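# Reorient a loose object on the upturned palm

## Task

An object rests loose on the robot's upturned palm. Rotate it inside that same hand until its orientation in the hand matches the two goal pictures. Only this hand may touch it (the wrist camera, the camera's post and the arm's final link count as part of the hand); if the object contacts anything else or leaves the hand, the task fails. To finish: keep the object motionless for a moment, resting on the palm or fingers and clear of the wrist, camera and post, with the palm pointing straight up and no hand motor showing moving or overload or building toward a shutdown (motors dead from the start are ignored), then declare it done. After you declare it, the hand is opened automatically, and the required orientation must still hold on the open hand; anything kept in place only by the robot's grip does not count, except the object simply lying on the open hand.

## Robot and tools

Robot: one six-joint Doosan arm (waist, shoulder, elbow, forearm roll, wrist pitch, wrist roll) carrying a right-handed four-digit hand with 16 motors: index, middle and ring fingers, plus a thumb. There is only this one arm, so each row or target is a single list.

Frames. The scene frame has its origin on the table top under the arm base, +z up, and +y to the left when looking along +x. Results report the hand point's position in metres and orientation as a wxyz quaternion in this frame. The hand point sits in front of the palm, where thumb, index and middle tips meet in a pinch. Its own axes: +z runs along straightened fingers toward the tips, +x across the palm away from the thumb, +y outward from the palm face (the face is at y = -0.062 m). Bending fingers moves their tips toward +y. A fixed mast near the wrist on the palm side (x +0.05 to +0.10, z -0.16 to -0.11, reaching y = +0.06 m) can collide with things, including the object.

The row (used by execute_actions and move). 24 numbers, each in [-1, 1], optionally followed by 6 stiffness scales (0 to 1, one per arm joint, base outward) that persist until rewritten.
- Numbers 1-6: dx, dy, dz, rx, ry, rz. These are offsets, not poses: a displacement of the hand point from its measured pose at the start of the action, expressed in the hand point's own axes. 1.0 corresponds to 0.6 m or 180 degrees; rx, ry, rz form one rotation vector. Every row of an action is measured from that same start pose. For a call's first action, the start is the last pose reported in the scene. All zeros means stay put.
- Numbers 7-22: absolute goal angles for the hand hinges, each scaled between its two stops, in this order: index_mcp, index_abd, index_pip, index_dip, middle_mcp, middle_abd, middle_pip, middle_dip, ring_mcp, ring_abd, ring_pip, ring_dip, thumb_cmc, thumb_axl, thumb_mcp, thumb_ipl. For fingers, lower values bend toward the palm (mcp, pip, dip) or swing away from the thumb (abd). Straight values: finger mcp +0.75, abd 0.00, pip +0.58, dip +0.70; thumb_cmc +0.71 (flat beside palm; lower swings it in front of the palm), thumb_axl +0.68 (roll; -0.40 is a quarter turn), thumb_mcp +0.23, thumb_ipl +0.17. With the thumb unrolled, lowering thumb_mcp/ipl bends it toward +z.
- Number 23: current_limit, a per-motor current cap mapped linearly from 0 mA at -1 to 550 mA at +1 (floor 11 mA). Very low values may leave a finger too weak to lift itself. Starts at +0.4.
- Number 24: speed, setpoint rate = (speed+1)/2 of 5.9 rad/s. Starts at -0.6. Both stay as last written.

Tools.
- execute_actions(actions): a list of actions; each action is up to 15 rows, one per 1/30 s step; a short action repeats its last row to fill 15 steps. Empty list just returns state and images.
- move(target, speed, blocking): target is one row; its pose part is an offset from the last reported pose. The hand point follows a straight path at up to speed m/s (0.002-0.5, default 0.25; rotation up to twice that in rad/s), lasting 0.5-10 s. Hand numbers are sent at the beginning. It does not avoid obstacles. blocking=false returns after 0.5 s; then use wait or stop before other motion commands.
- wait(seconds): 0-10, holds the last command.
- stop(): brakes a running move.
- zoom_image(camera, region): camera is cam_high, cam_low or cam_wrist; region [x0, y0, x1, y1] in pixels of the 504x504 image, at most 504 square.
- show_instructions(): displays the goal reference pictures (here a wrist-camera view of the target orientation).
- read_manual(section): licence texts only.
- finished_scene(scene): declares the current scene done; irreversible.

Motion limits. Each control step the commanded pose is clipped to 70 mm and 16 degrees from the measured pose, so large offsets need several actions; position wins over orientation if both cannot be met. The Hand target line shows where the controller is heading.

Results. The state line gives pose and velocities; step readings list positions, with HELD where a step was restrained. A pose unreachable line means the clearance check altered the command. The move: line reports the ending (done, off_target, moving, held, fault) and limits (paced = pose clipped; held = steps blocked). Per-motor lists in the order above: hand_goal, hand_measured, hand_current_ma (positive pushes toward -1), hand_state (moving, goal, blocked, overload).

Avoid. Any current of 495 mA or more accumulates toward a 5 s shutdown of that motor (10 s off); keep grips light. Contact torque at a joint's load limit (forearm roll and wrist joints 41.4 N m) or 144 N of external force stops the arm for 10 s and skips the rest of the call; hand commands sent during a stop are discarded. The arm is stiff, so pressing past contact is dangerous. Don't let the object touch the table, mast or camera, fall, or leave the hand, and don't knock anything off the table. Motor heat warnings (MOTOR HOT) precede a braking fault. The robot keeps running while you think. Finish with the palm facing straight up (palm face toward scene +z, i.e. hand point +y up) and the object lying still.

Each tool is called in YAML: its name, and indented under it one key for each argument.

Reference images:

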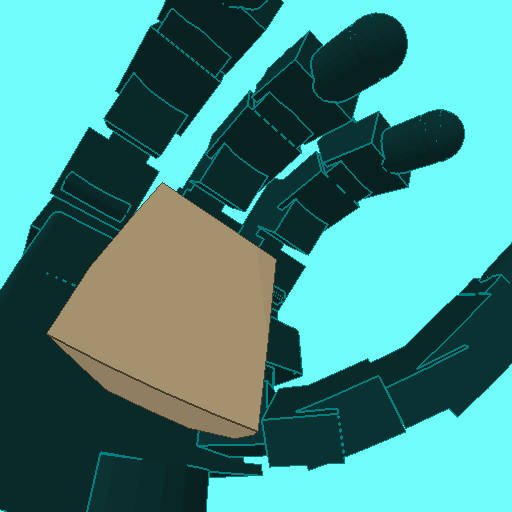

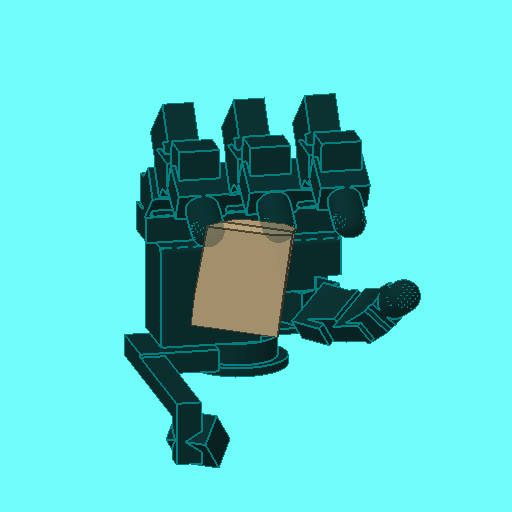

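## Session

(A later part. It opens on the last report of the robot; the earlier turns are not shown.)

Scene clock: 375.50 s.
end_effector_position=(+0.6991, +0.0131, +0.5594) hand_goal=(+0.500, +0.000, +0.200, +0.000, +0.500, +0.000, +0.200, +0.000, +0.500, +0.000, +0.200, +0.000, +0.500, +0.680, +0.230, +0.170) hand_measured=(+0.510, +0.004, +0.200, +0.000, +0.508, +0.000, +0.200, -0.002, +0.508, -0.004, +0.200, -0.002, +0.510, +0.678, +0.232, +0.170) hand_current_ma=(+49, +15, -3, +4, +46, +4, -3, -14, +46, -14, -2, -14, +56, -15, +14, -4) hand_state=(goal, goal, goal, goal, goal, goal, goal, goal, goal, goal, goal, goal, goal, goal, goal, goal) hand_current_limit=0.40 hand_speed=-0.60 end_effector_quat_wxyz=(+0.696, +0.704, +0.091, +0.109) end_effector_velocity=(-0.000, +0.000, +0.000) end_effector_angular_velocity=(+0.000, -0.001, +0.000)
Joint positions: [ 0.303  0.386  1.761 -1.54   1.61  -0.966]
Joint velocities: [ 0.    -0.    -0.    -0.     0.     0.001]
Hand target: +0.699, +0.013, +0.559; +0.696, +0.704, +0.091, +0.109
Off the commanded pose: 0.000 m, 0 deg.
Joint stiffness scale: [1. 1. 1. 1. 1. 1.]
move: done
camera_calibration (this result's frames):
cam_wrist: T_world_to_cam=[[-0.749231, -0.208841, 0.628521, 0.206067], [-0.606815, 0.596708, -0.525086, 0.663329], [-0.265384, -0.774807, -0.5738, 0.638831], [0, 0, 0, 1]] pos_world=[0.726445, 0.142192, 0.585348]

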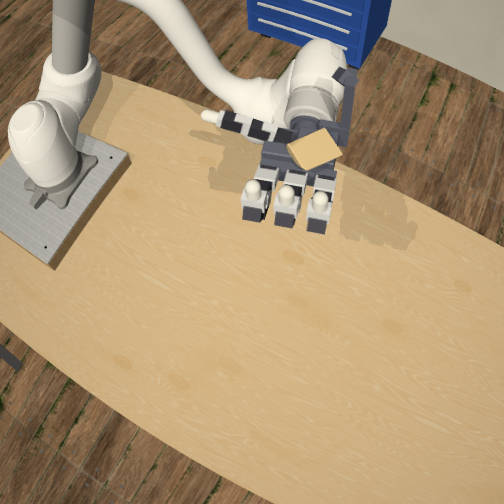

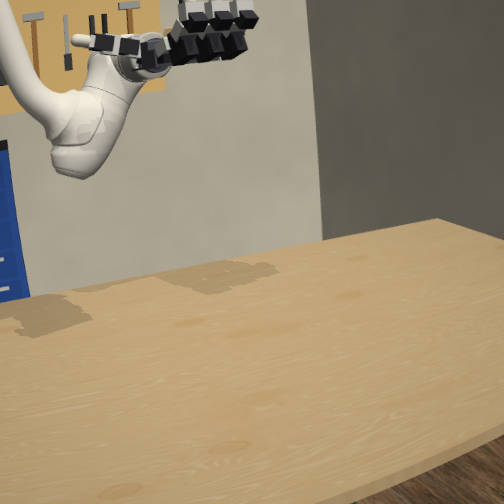

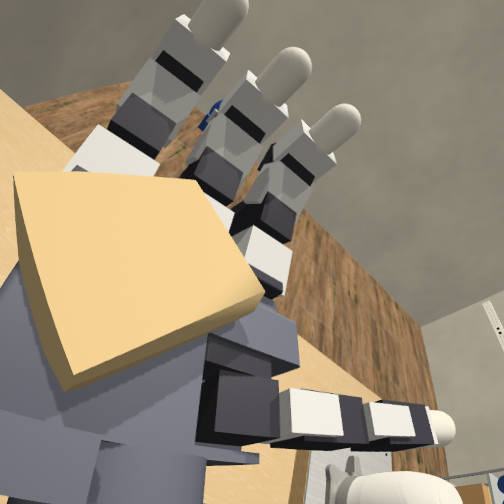

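move:
  target: [0,0,0,0,0,0,0.5,0,0.2,0,0.1,0,-0.54,-0.62,0.5,0,0.2,0,-0.2,-0.3,-0.44,-0.53,0.4,-0.6]

move:
  target: [0,0,0,0,0,0,0.5,0,0.2,0,-0.085,0,-0.52,-0.61,0.5,0,0.2,0,-0.48,-0.3,-0.44,-0.53,0.4,-0.85]

move:
  target: [0,0,0,0,0,0,0.5,0,0.2,0,-0.085,0,-0.52,-0.61,0.5,0,0.2,0,-0.26,-0.35,-0.46,-0.74,0.4,-0.92]

move:
  target: [0,0,0,0,0,0,0.5,0,0.2,0,-0.085,0,-0.52,-0.61,0.5,0,0.2,0,-0.05,-0.4,-0.46,-0.92,0.4,-0.92]

move:
  target: [0,0,0,0,0,0,0.5,0,0.2,0,0.4,0,-0.52,-0.61,0.5,0,0.2,0,0.4,-0.4,-0.46,-0.92,0.4,-0.8]

zoom_image:
  camera: "cam_high"
  region: [200,60,400,260]

Scene clock: 388.00 s.
end_effector_position=(+0.6991, +0.0131, +0.5594) hand_goal=(+0.500, +0.000, +0.200, +0.000, +0.100, +0.000, -0.540, -0.620, +0.500, +0.000, +0.200, +0.000, -0.200, -0.300, -0.440, -0.530) hand_measured=(+0.510, +0.004, +0.200, +0.000, +0.114, +0.000, -0.540, -0.618, +0.508, -0.004, +0.200, -0.002, -0.200, -0.296, -0.442, -0.530) hand_current_ma=(+49, +15, -3, +4, +72, +4, +5, +11, +46, -14, -2, -14, +3, +19, -13, +3) hand_state=(goal, goal, goal, goal, goal, goal, goal, goal, goal, goal, goal, goal, goal, goal, goal, goal) hand_current_limit=0.40 hand_speed=-0.60 end_effector_quat_wxyz=(+0.696, +0.704, +0.091, +0.109) end_effector_velocity=(+0.000, +0.000, -0.000) end_effector_angular_velocity=(-0.000, +0.002, +0.001)
Joint positions: [ 0.303  0.386  1.761 -1.54   1.61  -0.966]
Joint velocities: [ 0.     0.     0.    -0.    -0.001 -0.001]
Hand target: +0.699, +0.013, +0.559; +0.696, +0.704, +0.091, +0.109
Off the commanded pose: 0.000 m, 0 deg.
Joint stiffness scale: [1. 1. 1. 1. 1. 1.]
move: done
camera_calibration (this result's frames):
cam_wrist: T_world_to_cam=[[-0.749231, -0.208841, 0.628521, 0.206067], [-0.606815, 0.596708, -0.525086, 0.663329], [-0.265384, -0.774807, -0.573799, 0.638831], [0, 0, 0, 1]] pos_world=[0.726445, 0.142192, 0.585349]

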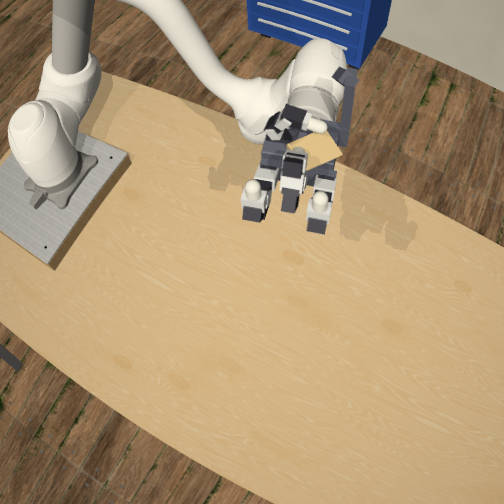

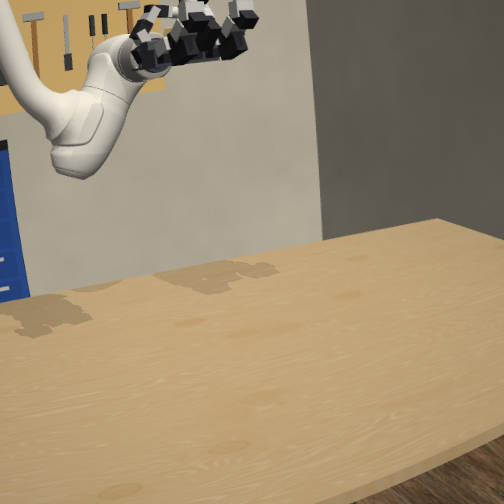

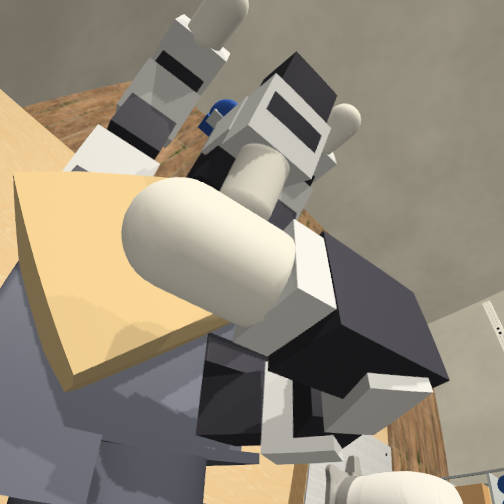

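Scene clock: 388.97 s.
end_effector_position=(+0.6991, +0.0131, +0.5594) hand_goal=(+0.500, +0.000, +0.200, +0.000, -0.084, +0.000, -0.520, -0.610, +0.500, +0.000, +0.200, +0.000, -0.480, -0.300, -0.440, -0.530) hand_measured=(+0.510, +0.004, +0.200, +0.000, -0.060, +0.000, -0.508, -0.604, +0.508, -0.004, +0.200, -0.002, -0.436, -0.296, -0.430, -0.528) hand_current_ma=(+49, +15, -3, +4, +132, +4, +63, +35, +46, -14, -2, -14, +231, +19, +63, +15) hand_state=(goal, goal, goal, goal, blocked, goal, goal, goal, goal, goal, goal, goal, blocked, goal, goal, goal) hand_current_limit=0.40 hand_speed=-0.85 end_effector_quat_wxyz=(+0.696, +0.704, +0.091, +0.109) end_effector_velocity=(+0.000, -0.000, +0.000) end_effector_angular_velocity=(+0.001, -0.001, +0.001)
Joint positions: [ 0.303  0.386  1.761 -1.54   1.61  -0.966]
Joint velocities: [ 0.    -0.    -0.    -0.    -0.001  0.001]
Hand target: +0.699, +0.013, +0.559; +0.696, +0.704, +0.091, +0.109
Off the commanded pose: 0.000 m, 0 deg.
Joint stiffness scale: [1. 1. 1. 1. 1. 1.]
move: done
camera_calibration (this result's frames):
cam_wrist: T_world_to_cam=[[-0.749231, -0.208841, 0.628521, 0.206067], [-0.606815, 0.596708, -0.525086, 0.663329], [-0.265384, -0.774807, -0.573799, 0.638831], [0, 0, 0, 1]] pos_world=[0.726445, 0.142192, 0.585348]

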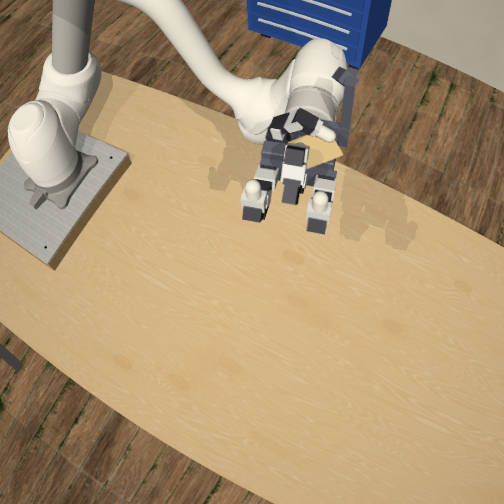

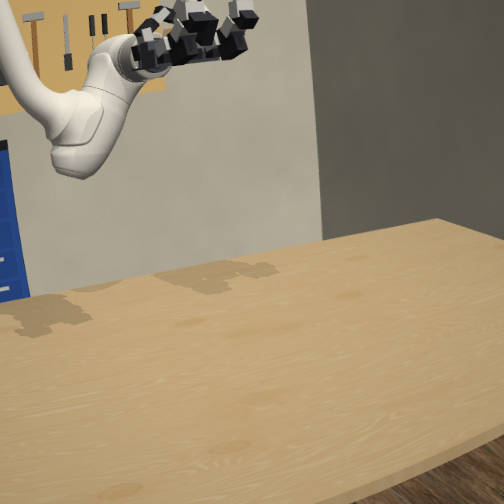

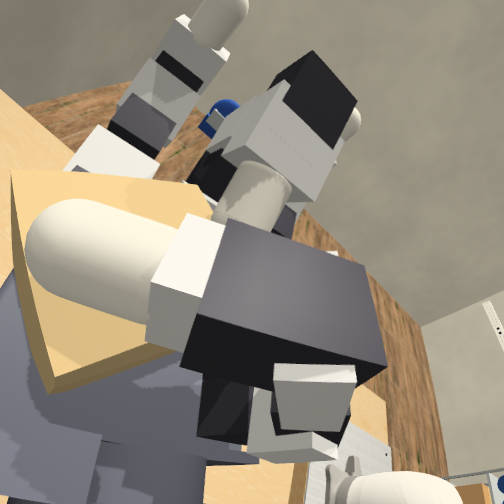

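Scene clock: 390.60 s.
end_effector_position=(+0.6991, +0.0131, +0.5594) hand_goal=(+0.500, +0.000, +0.200, +0.000, -0.084, +0.000, -0.520, -0.610, +0.500, +0.000, +0.200, +0.000, -0.260, -0.350, -0.460, -0.740) hand_measured=(+0.510, +0.004, +0.200, +0.000, -0.066, +0.000, -0.508, -0.600, +0.508, -0.004, +0.200, -0.002, -0.250, -0.356, -0.448, -0.708) hand_current_ma=(+49, +15, -3, +4, +101, +1, +69, +50, +46, -14, -2, -14, +47, -40, +78, +211) hand_state=(goal, goal, goal, goal, goal, goal, goal, goal, goal, goal, goal, goal, goal, goal, goal, blocked) hand_current_limit=0.40 hand_speed=-0.92 end_effector_quat_wxyz=(+0.696, +0.704, +0.091, +0.109) end_effector_velocity=(-0.000, -0.000, +0.000) end_effector_angular_velocity=(-0.000, +0.000, -0.000)
Joint positions: [ 0.303  0.386  1.761 -1.54   1.61  -0.966]
Joint velocities: [ 0.    -0.     0.     0.     0.001 -0.   ]
Hand target: +0.699, +0.013, +0.559; +0.696, +0.704, +0.091, +0.109
Off the commanded pose: 0.000 m, 0 deg.
Joint stiffness scale: [1. 1. 1. 1. 1. 1.]
move: done
camera_calibration (this result's frames):
cam_wrist: T_world_to_cam=[[-0.749231, -0.208841, 0.628521, 0.206067], [-0.606815, 0.596707, -0.525086, 0.66333], [-0.265384, -0.774807, -0.573799, 0.638831], [0, 0, 0, 1]] pos_world=[0.726445, 0.142192, 0.585348]

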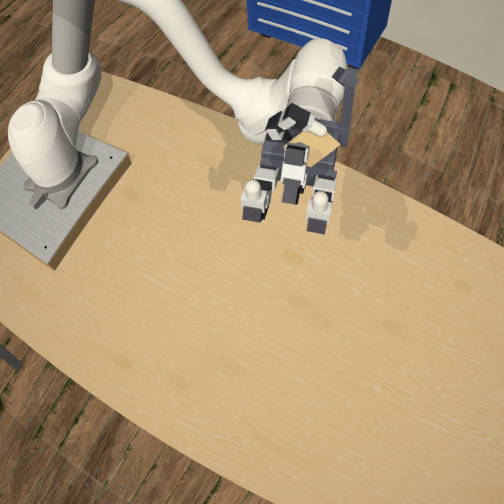

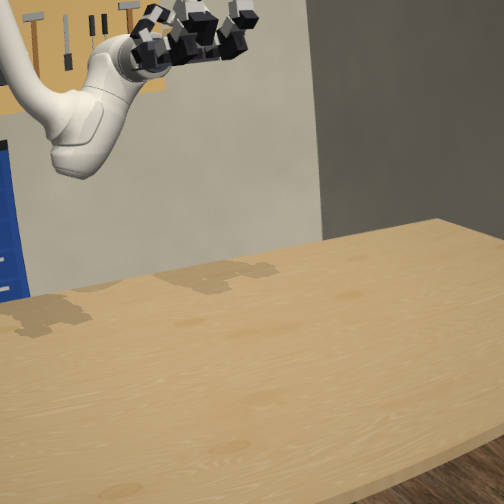

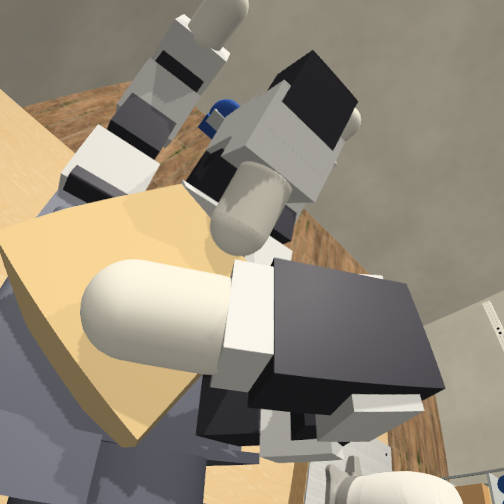

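Scene clock: 391.97 s.
end_effector_position=(+0.6991, +0.0131, +0.5594) hand_goal=(+0.500, +0.000, +0.200, +0.000, -0.084, +0.000, -0.520, -0.610, +0.500, +0.000, +0.200, +0.000, -0.050, -0.400, -0.460, -0.920) hand_measured=(+0.510, +0.004, +0.200, +0.000, -0.066, +0.000, -0.508, -0.600, +0.508, -0.004, +0.200, -0.002, -0.042, -0.404, -0.450, -0.892) hand_current_ma=(+49, +15, -3, +4, +101, +1, +69, +50, +46, -14, -2, -14, +39, -21, +72, +187) hand_state=(goal, goal, goal, goal, goal, goal, goal, goal, goal, goal, goal, goal, goal, goal, goal, blocked) hand_current_limit=0.40 hand_speed=-0.92 end_effector_quat_wxyz=(+0.696, +0.704, +0.091, +0.109) end_effector_velocity=(-0.000, -0.000, +0.001) end_effector_angular_velocity=(-0.001, -0.001, -0.001)
Joint positions: [ 0.303  0.386  1.761 -1.54   1.61  -0.966]
Joint velocities: [-0.    -0.    -0.001 -0.     0.001 -0.001]
Hand target: +0.699, +0.013, +0.559; +0.696, +0.704, +0.091, +0.109
Off the commanded pose: 0.000 m, 0 deg.
Joint stiffness scale: [1. 1. 1. 1. 1. 1.]
move: done
camera_calibration (this result's frames):
cam_wrist: T_world_to_cam=[[-0.749231, -0.208841, 0.628521, 0.206067], [-0.606815, 0.596707, -0.525086, 0.66333], [-0.265384, -0.774807, -0.573799, 0.638831], [0, 0, 0, 1]] pos_world=[0.726445, 0.142192, 0.585349]

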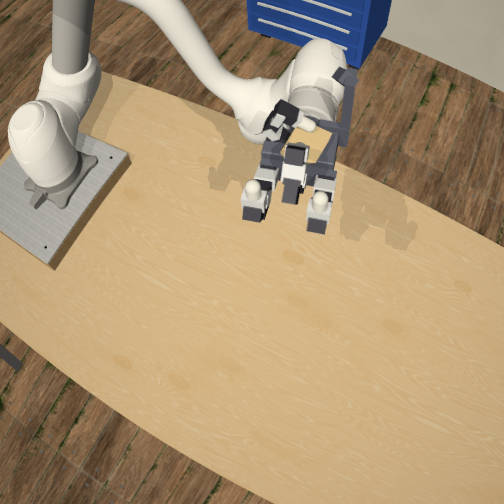

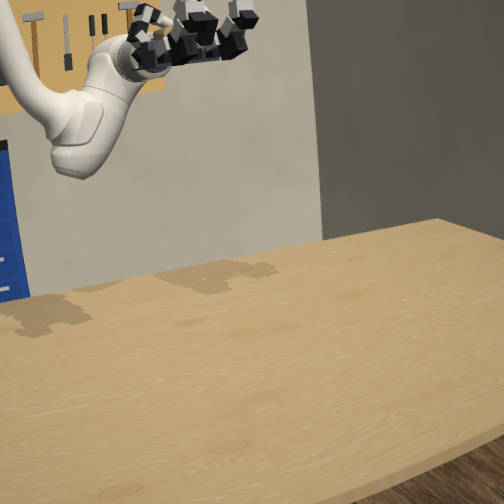

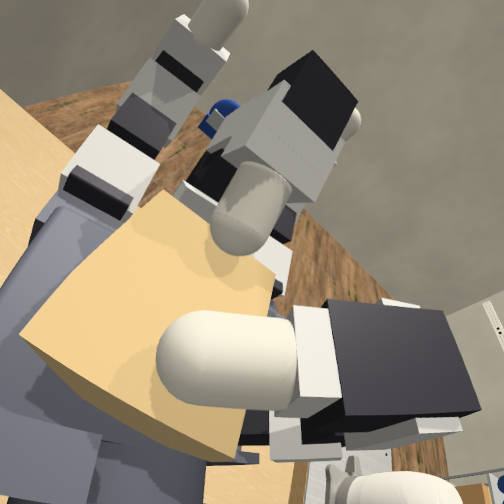

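Scene clock: 393.27 s.
end_effector_position=(+0.6991, +0.0131, +0.5594) hand_goal=(+0.500, +0.000, +0.200, +0.000, +0.400, +0.000, -0.520, -0.610, +0.500, +0.000, +0.200, +0.000, +0.400, -0.400, -0.460, -0.920) hand_measured=(+0.510, +0.004, +0.200, +0.000, +0.406, +0.000, -0.520, -0.608, +0.508, -0.004, +0.200, -0.002, +0.400, -0.402, -0.460, -0.920) hand_current_ma=(+49, +15, -3, +4, +29, +1, +5, +11, +46, -14, -2, -14, +4, -13, -2, +3) hand_state=(goal, goal, goal, goal, goal, goal, goal, goal, goal, goal, goal, goal, goal, goal, goal, goal) hand_current_limit=0.40 hand_speed=-0.80 end_effector_quat_wxyz=(+0.696, +0.704, +0.091, +0.109) end_effector_velocity=(+0.000, +0.000, -0.000) end_effector_angular_velocity=(+0.000, +0.002, +0.001)
Joint positions: [ 0.303  0.386  1.761 -1.54   1.61  -0.966]
Joint velocities: [ 0.    -0.     0.001 -0.    -0.001 -0.001]
Hand target: +0.699, +0.013, +0.559; +0.696, +0.704, +0.091, +0.109
Off the commanded pose: 0.000 m, 0 deg.
Joint stiffness scale: [1. 1. 1. 1. 1. 1.]
move: done
camera_calibration (this result's frames):
cam_wrist: T_world_to_cam=[[-0.749231, -0.208841, 0.628521, 0.206067], [-0.606815, 0.596708, -0.525086, 0.663329], [-0.265384, -0.774807, -0.573799, 0.638831], [0, 0, 0, 1]] pos_world=[0.726445, 0.142192, 0.585348]

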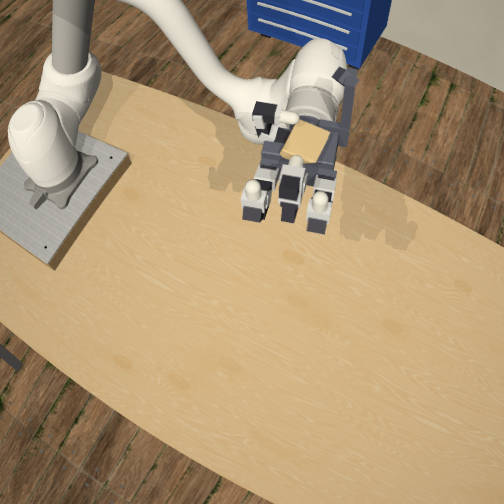

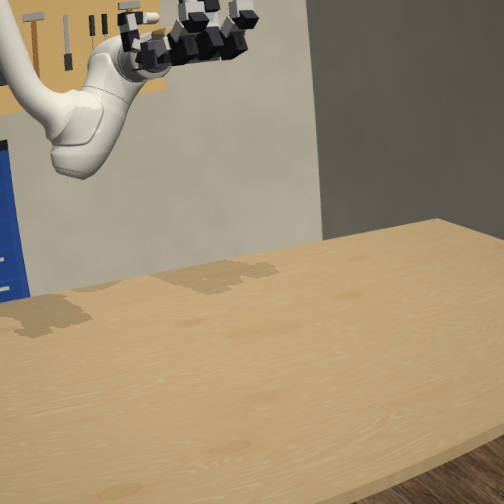

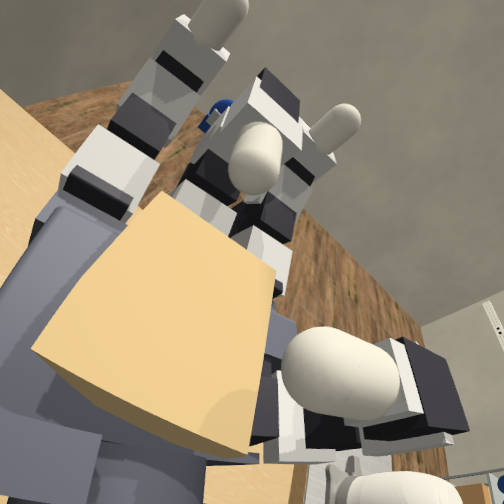

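Region (200, 60, 400, 260) of cam_high's 504x504 image, scaled by 2.520, with more detail than that image has.

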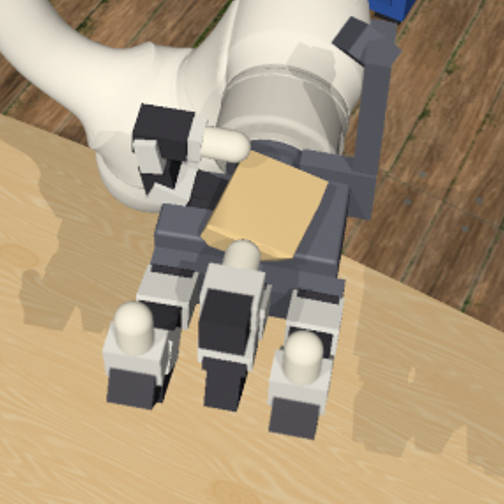

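move:
  target: [0,0,0,0,0,0,0.5,0,0.2,0,-0.1,0,-0.52,-0.61,0.5,0,0.2,0,0.4,-0.4,-0.46,-0.92,0.4,-0.8]

move:
  target: [0,0,0,0,0,0,0.5,0,0.2,0,0.02,0,-0.61,-0.64,0.5,0,0.2,0,0.4,-0.4,-0.46,-0.92,0.4,-0.92]

move:
  target: [0,0,0,0,0,0,0.5,0,0.2,0,0.5,0,-0.5,-0.6,0.5,0,0.2,0,0.4,-0.4,-0.46,-0.92,0.4,-0.8]

Scene clock: 400.20 s.
end_effector_position=(+0.6991, +0.0131, +0.5594) hand_goal=(+0.500, +0.000, +0.200, +0.000, -0.100, +0.000, -0.520, -0.610, +0.500, +0.000, +0.200, +0.000, +0.400, -0.400, -0.460, -0.920) hand_measured=(+0.510, +0.004, +0.200, +0.000, -0.064, +0.000, -0.506, -0.606, +0.508, -0.004, +0.200, -0.002, +0.400, -0.402, -0.460, -0.920) hand_current_ma=(+49, +15, -3, +4, +198, +1, +74, +20, +46, -14, -2, -14, +4, -13, -2, +3) hand_state=(goal, goal, goal, goal, blocked, goal, goal, goal, goal, goal, goal, goal, goal, goal, goal, goal) hand_current_limit=0.40 hand_speed=-0.80 end_effector_quat_wxyz=(+0.696, +0.704, +0.091, +0.109) end_effector_velocity=(-0.000, -0.000, -0.000) end_effector_angular_velocity=(+0.001, -0.001, +0.001)
Joint positions: [ 0.303  0.386  1.761 -1.54   1.61  -0.966]
Joint velocities: [ 0.    -0.     0.     0.    -0.001  0.001]
Hand target: +0.699, +0.013, +0.559; +0.696, +0.704, +0.091, +0.109
Off the commanded pose: 0.000 m, 0 deg.
Joint stiffness scale: [1. 1. 1. 1. 1. 1.]
move: done
camera_calibration (this result's frames):
cam_wrist: T_world_to_cam=[[-0.749231, -0.208841, 0.628521, 0.206067], [-0.606815, 0.596707, -0.525086, 0.663329], [-0.265384, -0.774807, -0.573799, 0.638831], [0, 0, 0, 1]] pos_world=[0.726445, 0.142192, 0.585348]

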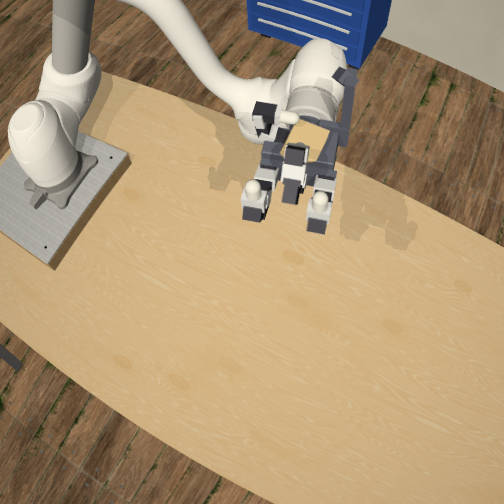

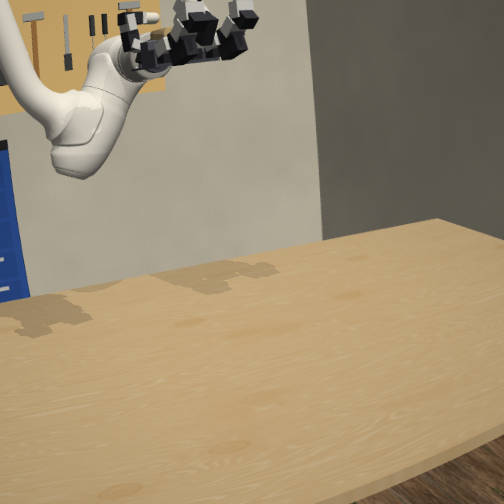

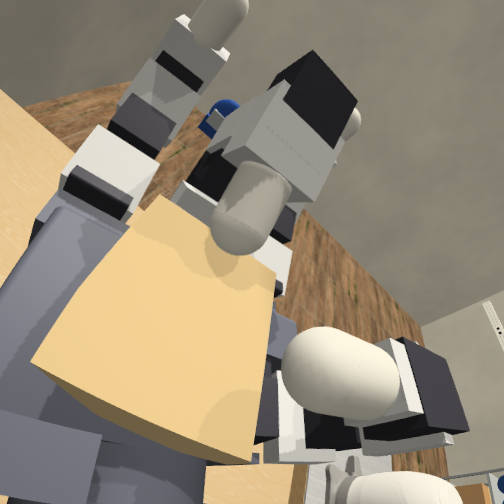

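Scene clock: 401.07 s.
end_effector_position=(+0.6991, +0.0131, +0.5594) hand_goal=(+0.500, +0.000, +0.200, +0.000, +0.020, +0.000, -0.610, -0.640, +0.500, +0.000, +0.200, +0.000, +0.400, -0.400, -0.460, -0.920) hand_measured=(+0.510, +0.004, +0.200, +0.000, +0.030, +0.000, -0.574, -0.616, +0.508, -0.004, +0.200, -0.002, +0.402, -0.402, -0.460, -0.920) hand_current_ma=(+49, +15, -3, +4, +54, +1, +198, +122, +46, -14, -2, -14, +6, -12, -2, +3) hand_state=(goal, goal, goal, goal, goal, goal, blocked, blocked, goal, goal, goal, goal, goal, goal, goal, goal) hand_current_limit=0.40 hand_speed=-0.92 end_effector_quat_wxyz=(+0.696, +0.704, +0.091, +0.109) end_effector_velocity=(-0.000, -0.000, +0.000) end_effector_angular_velocity=(-0.000, +0.001, +0.000)
Joint positions: [ 0.303  0.386  1.761 -1.54   1.61  -0.966]
Joint velocities: [-0.    -0.     0.     0.    -0.    -0.001]
Hand target: +0.699, +0.013, +0.559; +0.696, +0.704, +0.091, +0.109
Off the commanded pose: 0.000 m, 0 deg.
Joint stiffness scale: [1. 1. 1. 1. 1. 1.]
move: done
camera_calibration (this result's frames):
cam_wrist: T_world_to_cam=[[-0.749231, -0.208841, 0.628521, 0.206067], [-0.606815, 0.596708, -0.525086, 0.663329], [-0.265384, -0.774807, -0.573799, 0.638831], [0, 0, 0, 1]] pos_world=[0.726445, 0.142192, 0.585348]

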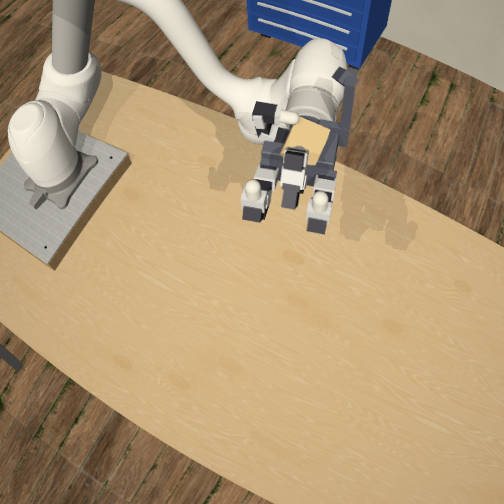

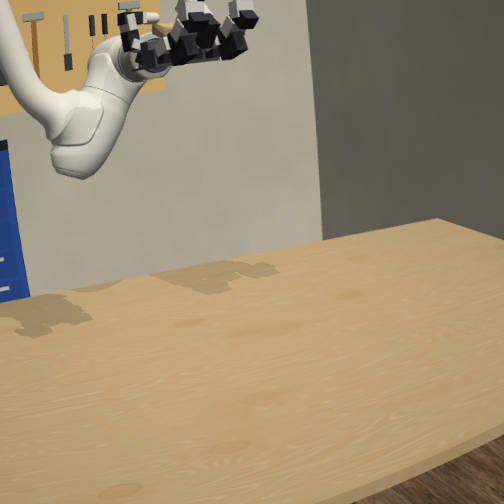

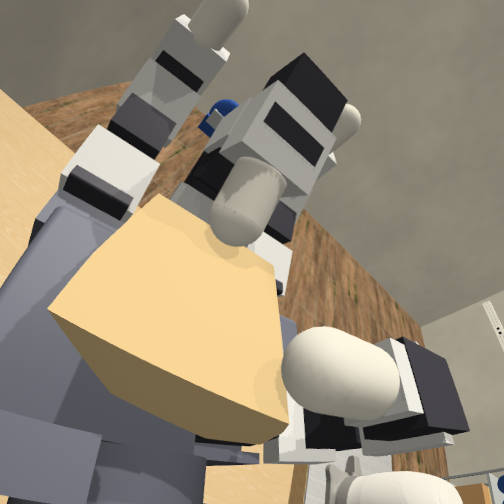

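Scene clock: 402.37 s.
end_effector_position=(+0.6991, +0.0131, +0.5594) hand_goal=(+0.500, +0.000, +0.200, +0.000, +0.500, +0.000, -0.500, -0.600, +0.500, +0.000, +0.200, +0.000, +0.400, -0.400, -0.460, -0.920) hand_measured=(+0.510, +0.004, +0.200, +0.000, +0.506, +0.000, -0.504, -0.602, +0.508, -0.004, +0.200, -0.002, +0.402, -0.402, -0.460, -0.920) hand_current_ma=(+49, +15, -3, +4, +33, +1, -18, -7, +46, -14, -2, -14, +6, -12, -2, +3) hand_state=(goal, goal, goal, goal, goal, goal, goal, goal, goal, goal, goal, goal, goal, goal, goal, goal) hand_current_limit=0.40 hand_speed=-0.80 end_effector_quat_wxyz=(+0.696, +0.704, +0.091, +0.109) end_effector_velocity=(+0.000, -0.000, -0.000) end_effector_angular_velocity=(-0.000, +0.001, +0.000)
Joint positions: [ 0.303  0.386  1.761 -1.54   1.61  -0.966]
Joint velocities: [-0.  0.  0. -0. -0. -0.]
Hand target: +0.699, +0.013, +0.559; +0.696, +0.704, +0.091, +0.109
Off the commanded pose: 0.000 m, 0 deg.
Joint stiffness scale: [1. 1. 1. 1. 1. 1.]
move: done
camera_calibration (this result's frames):
cam_wrist: T_world_to_cam=[[-0.749231, -0.208841, 0.628521, 0.206067], [-0.606815, 0.596708, -0.525086, 0.663329], [-0.265384, -0.774807, -0.573799, 0.638831], [0, 0, 0, 1]] pos_world=[0.726445, 0.142192, 0.585348]

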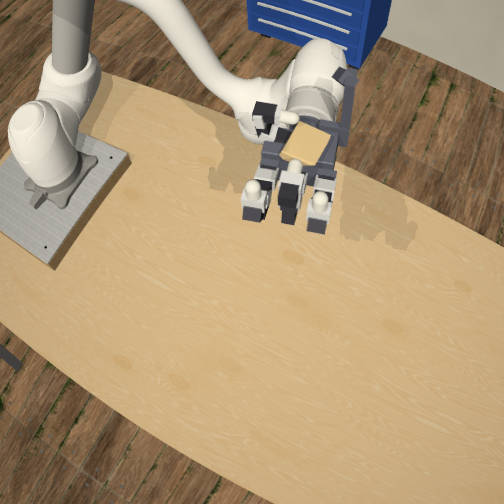

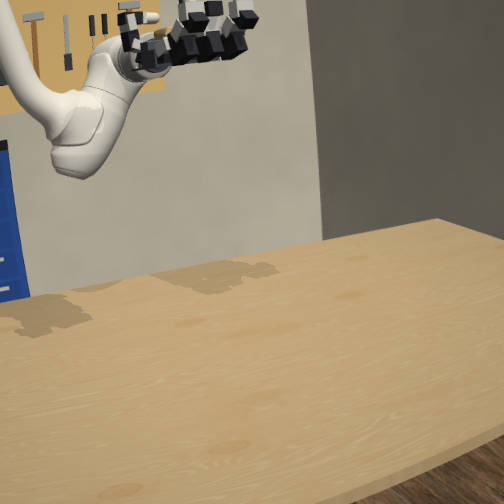

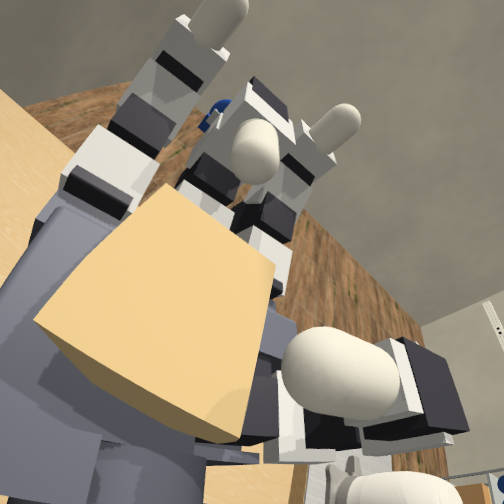

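Within a few degrees.

finished_scene:
  scene: 1

The scene is finished: the task was done.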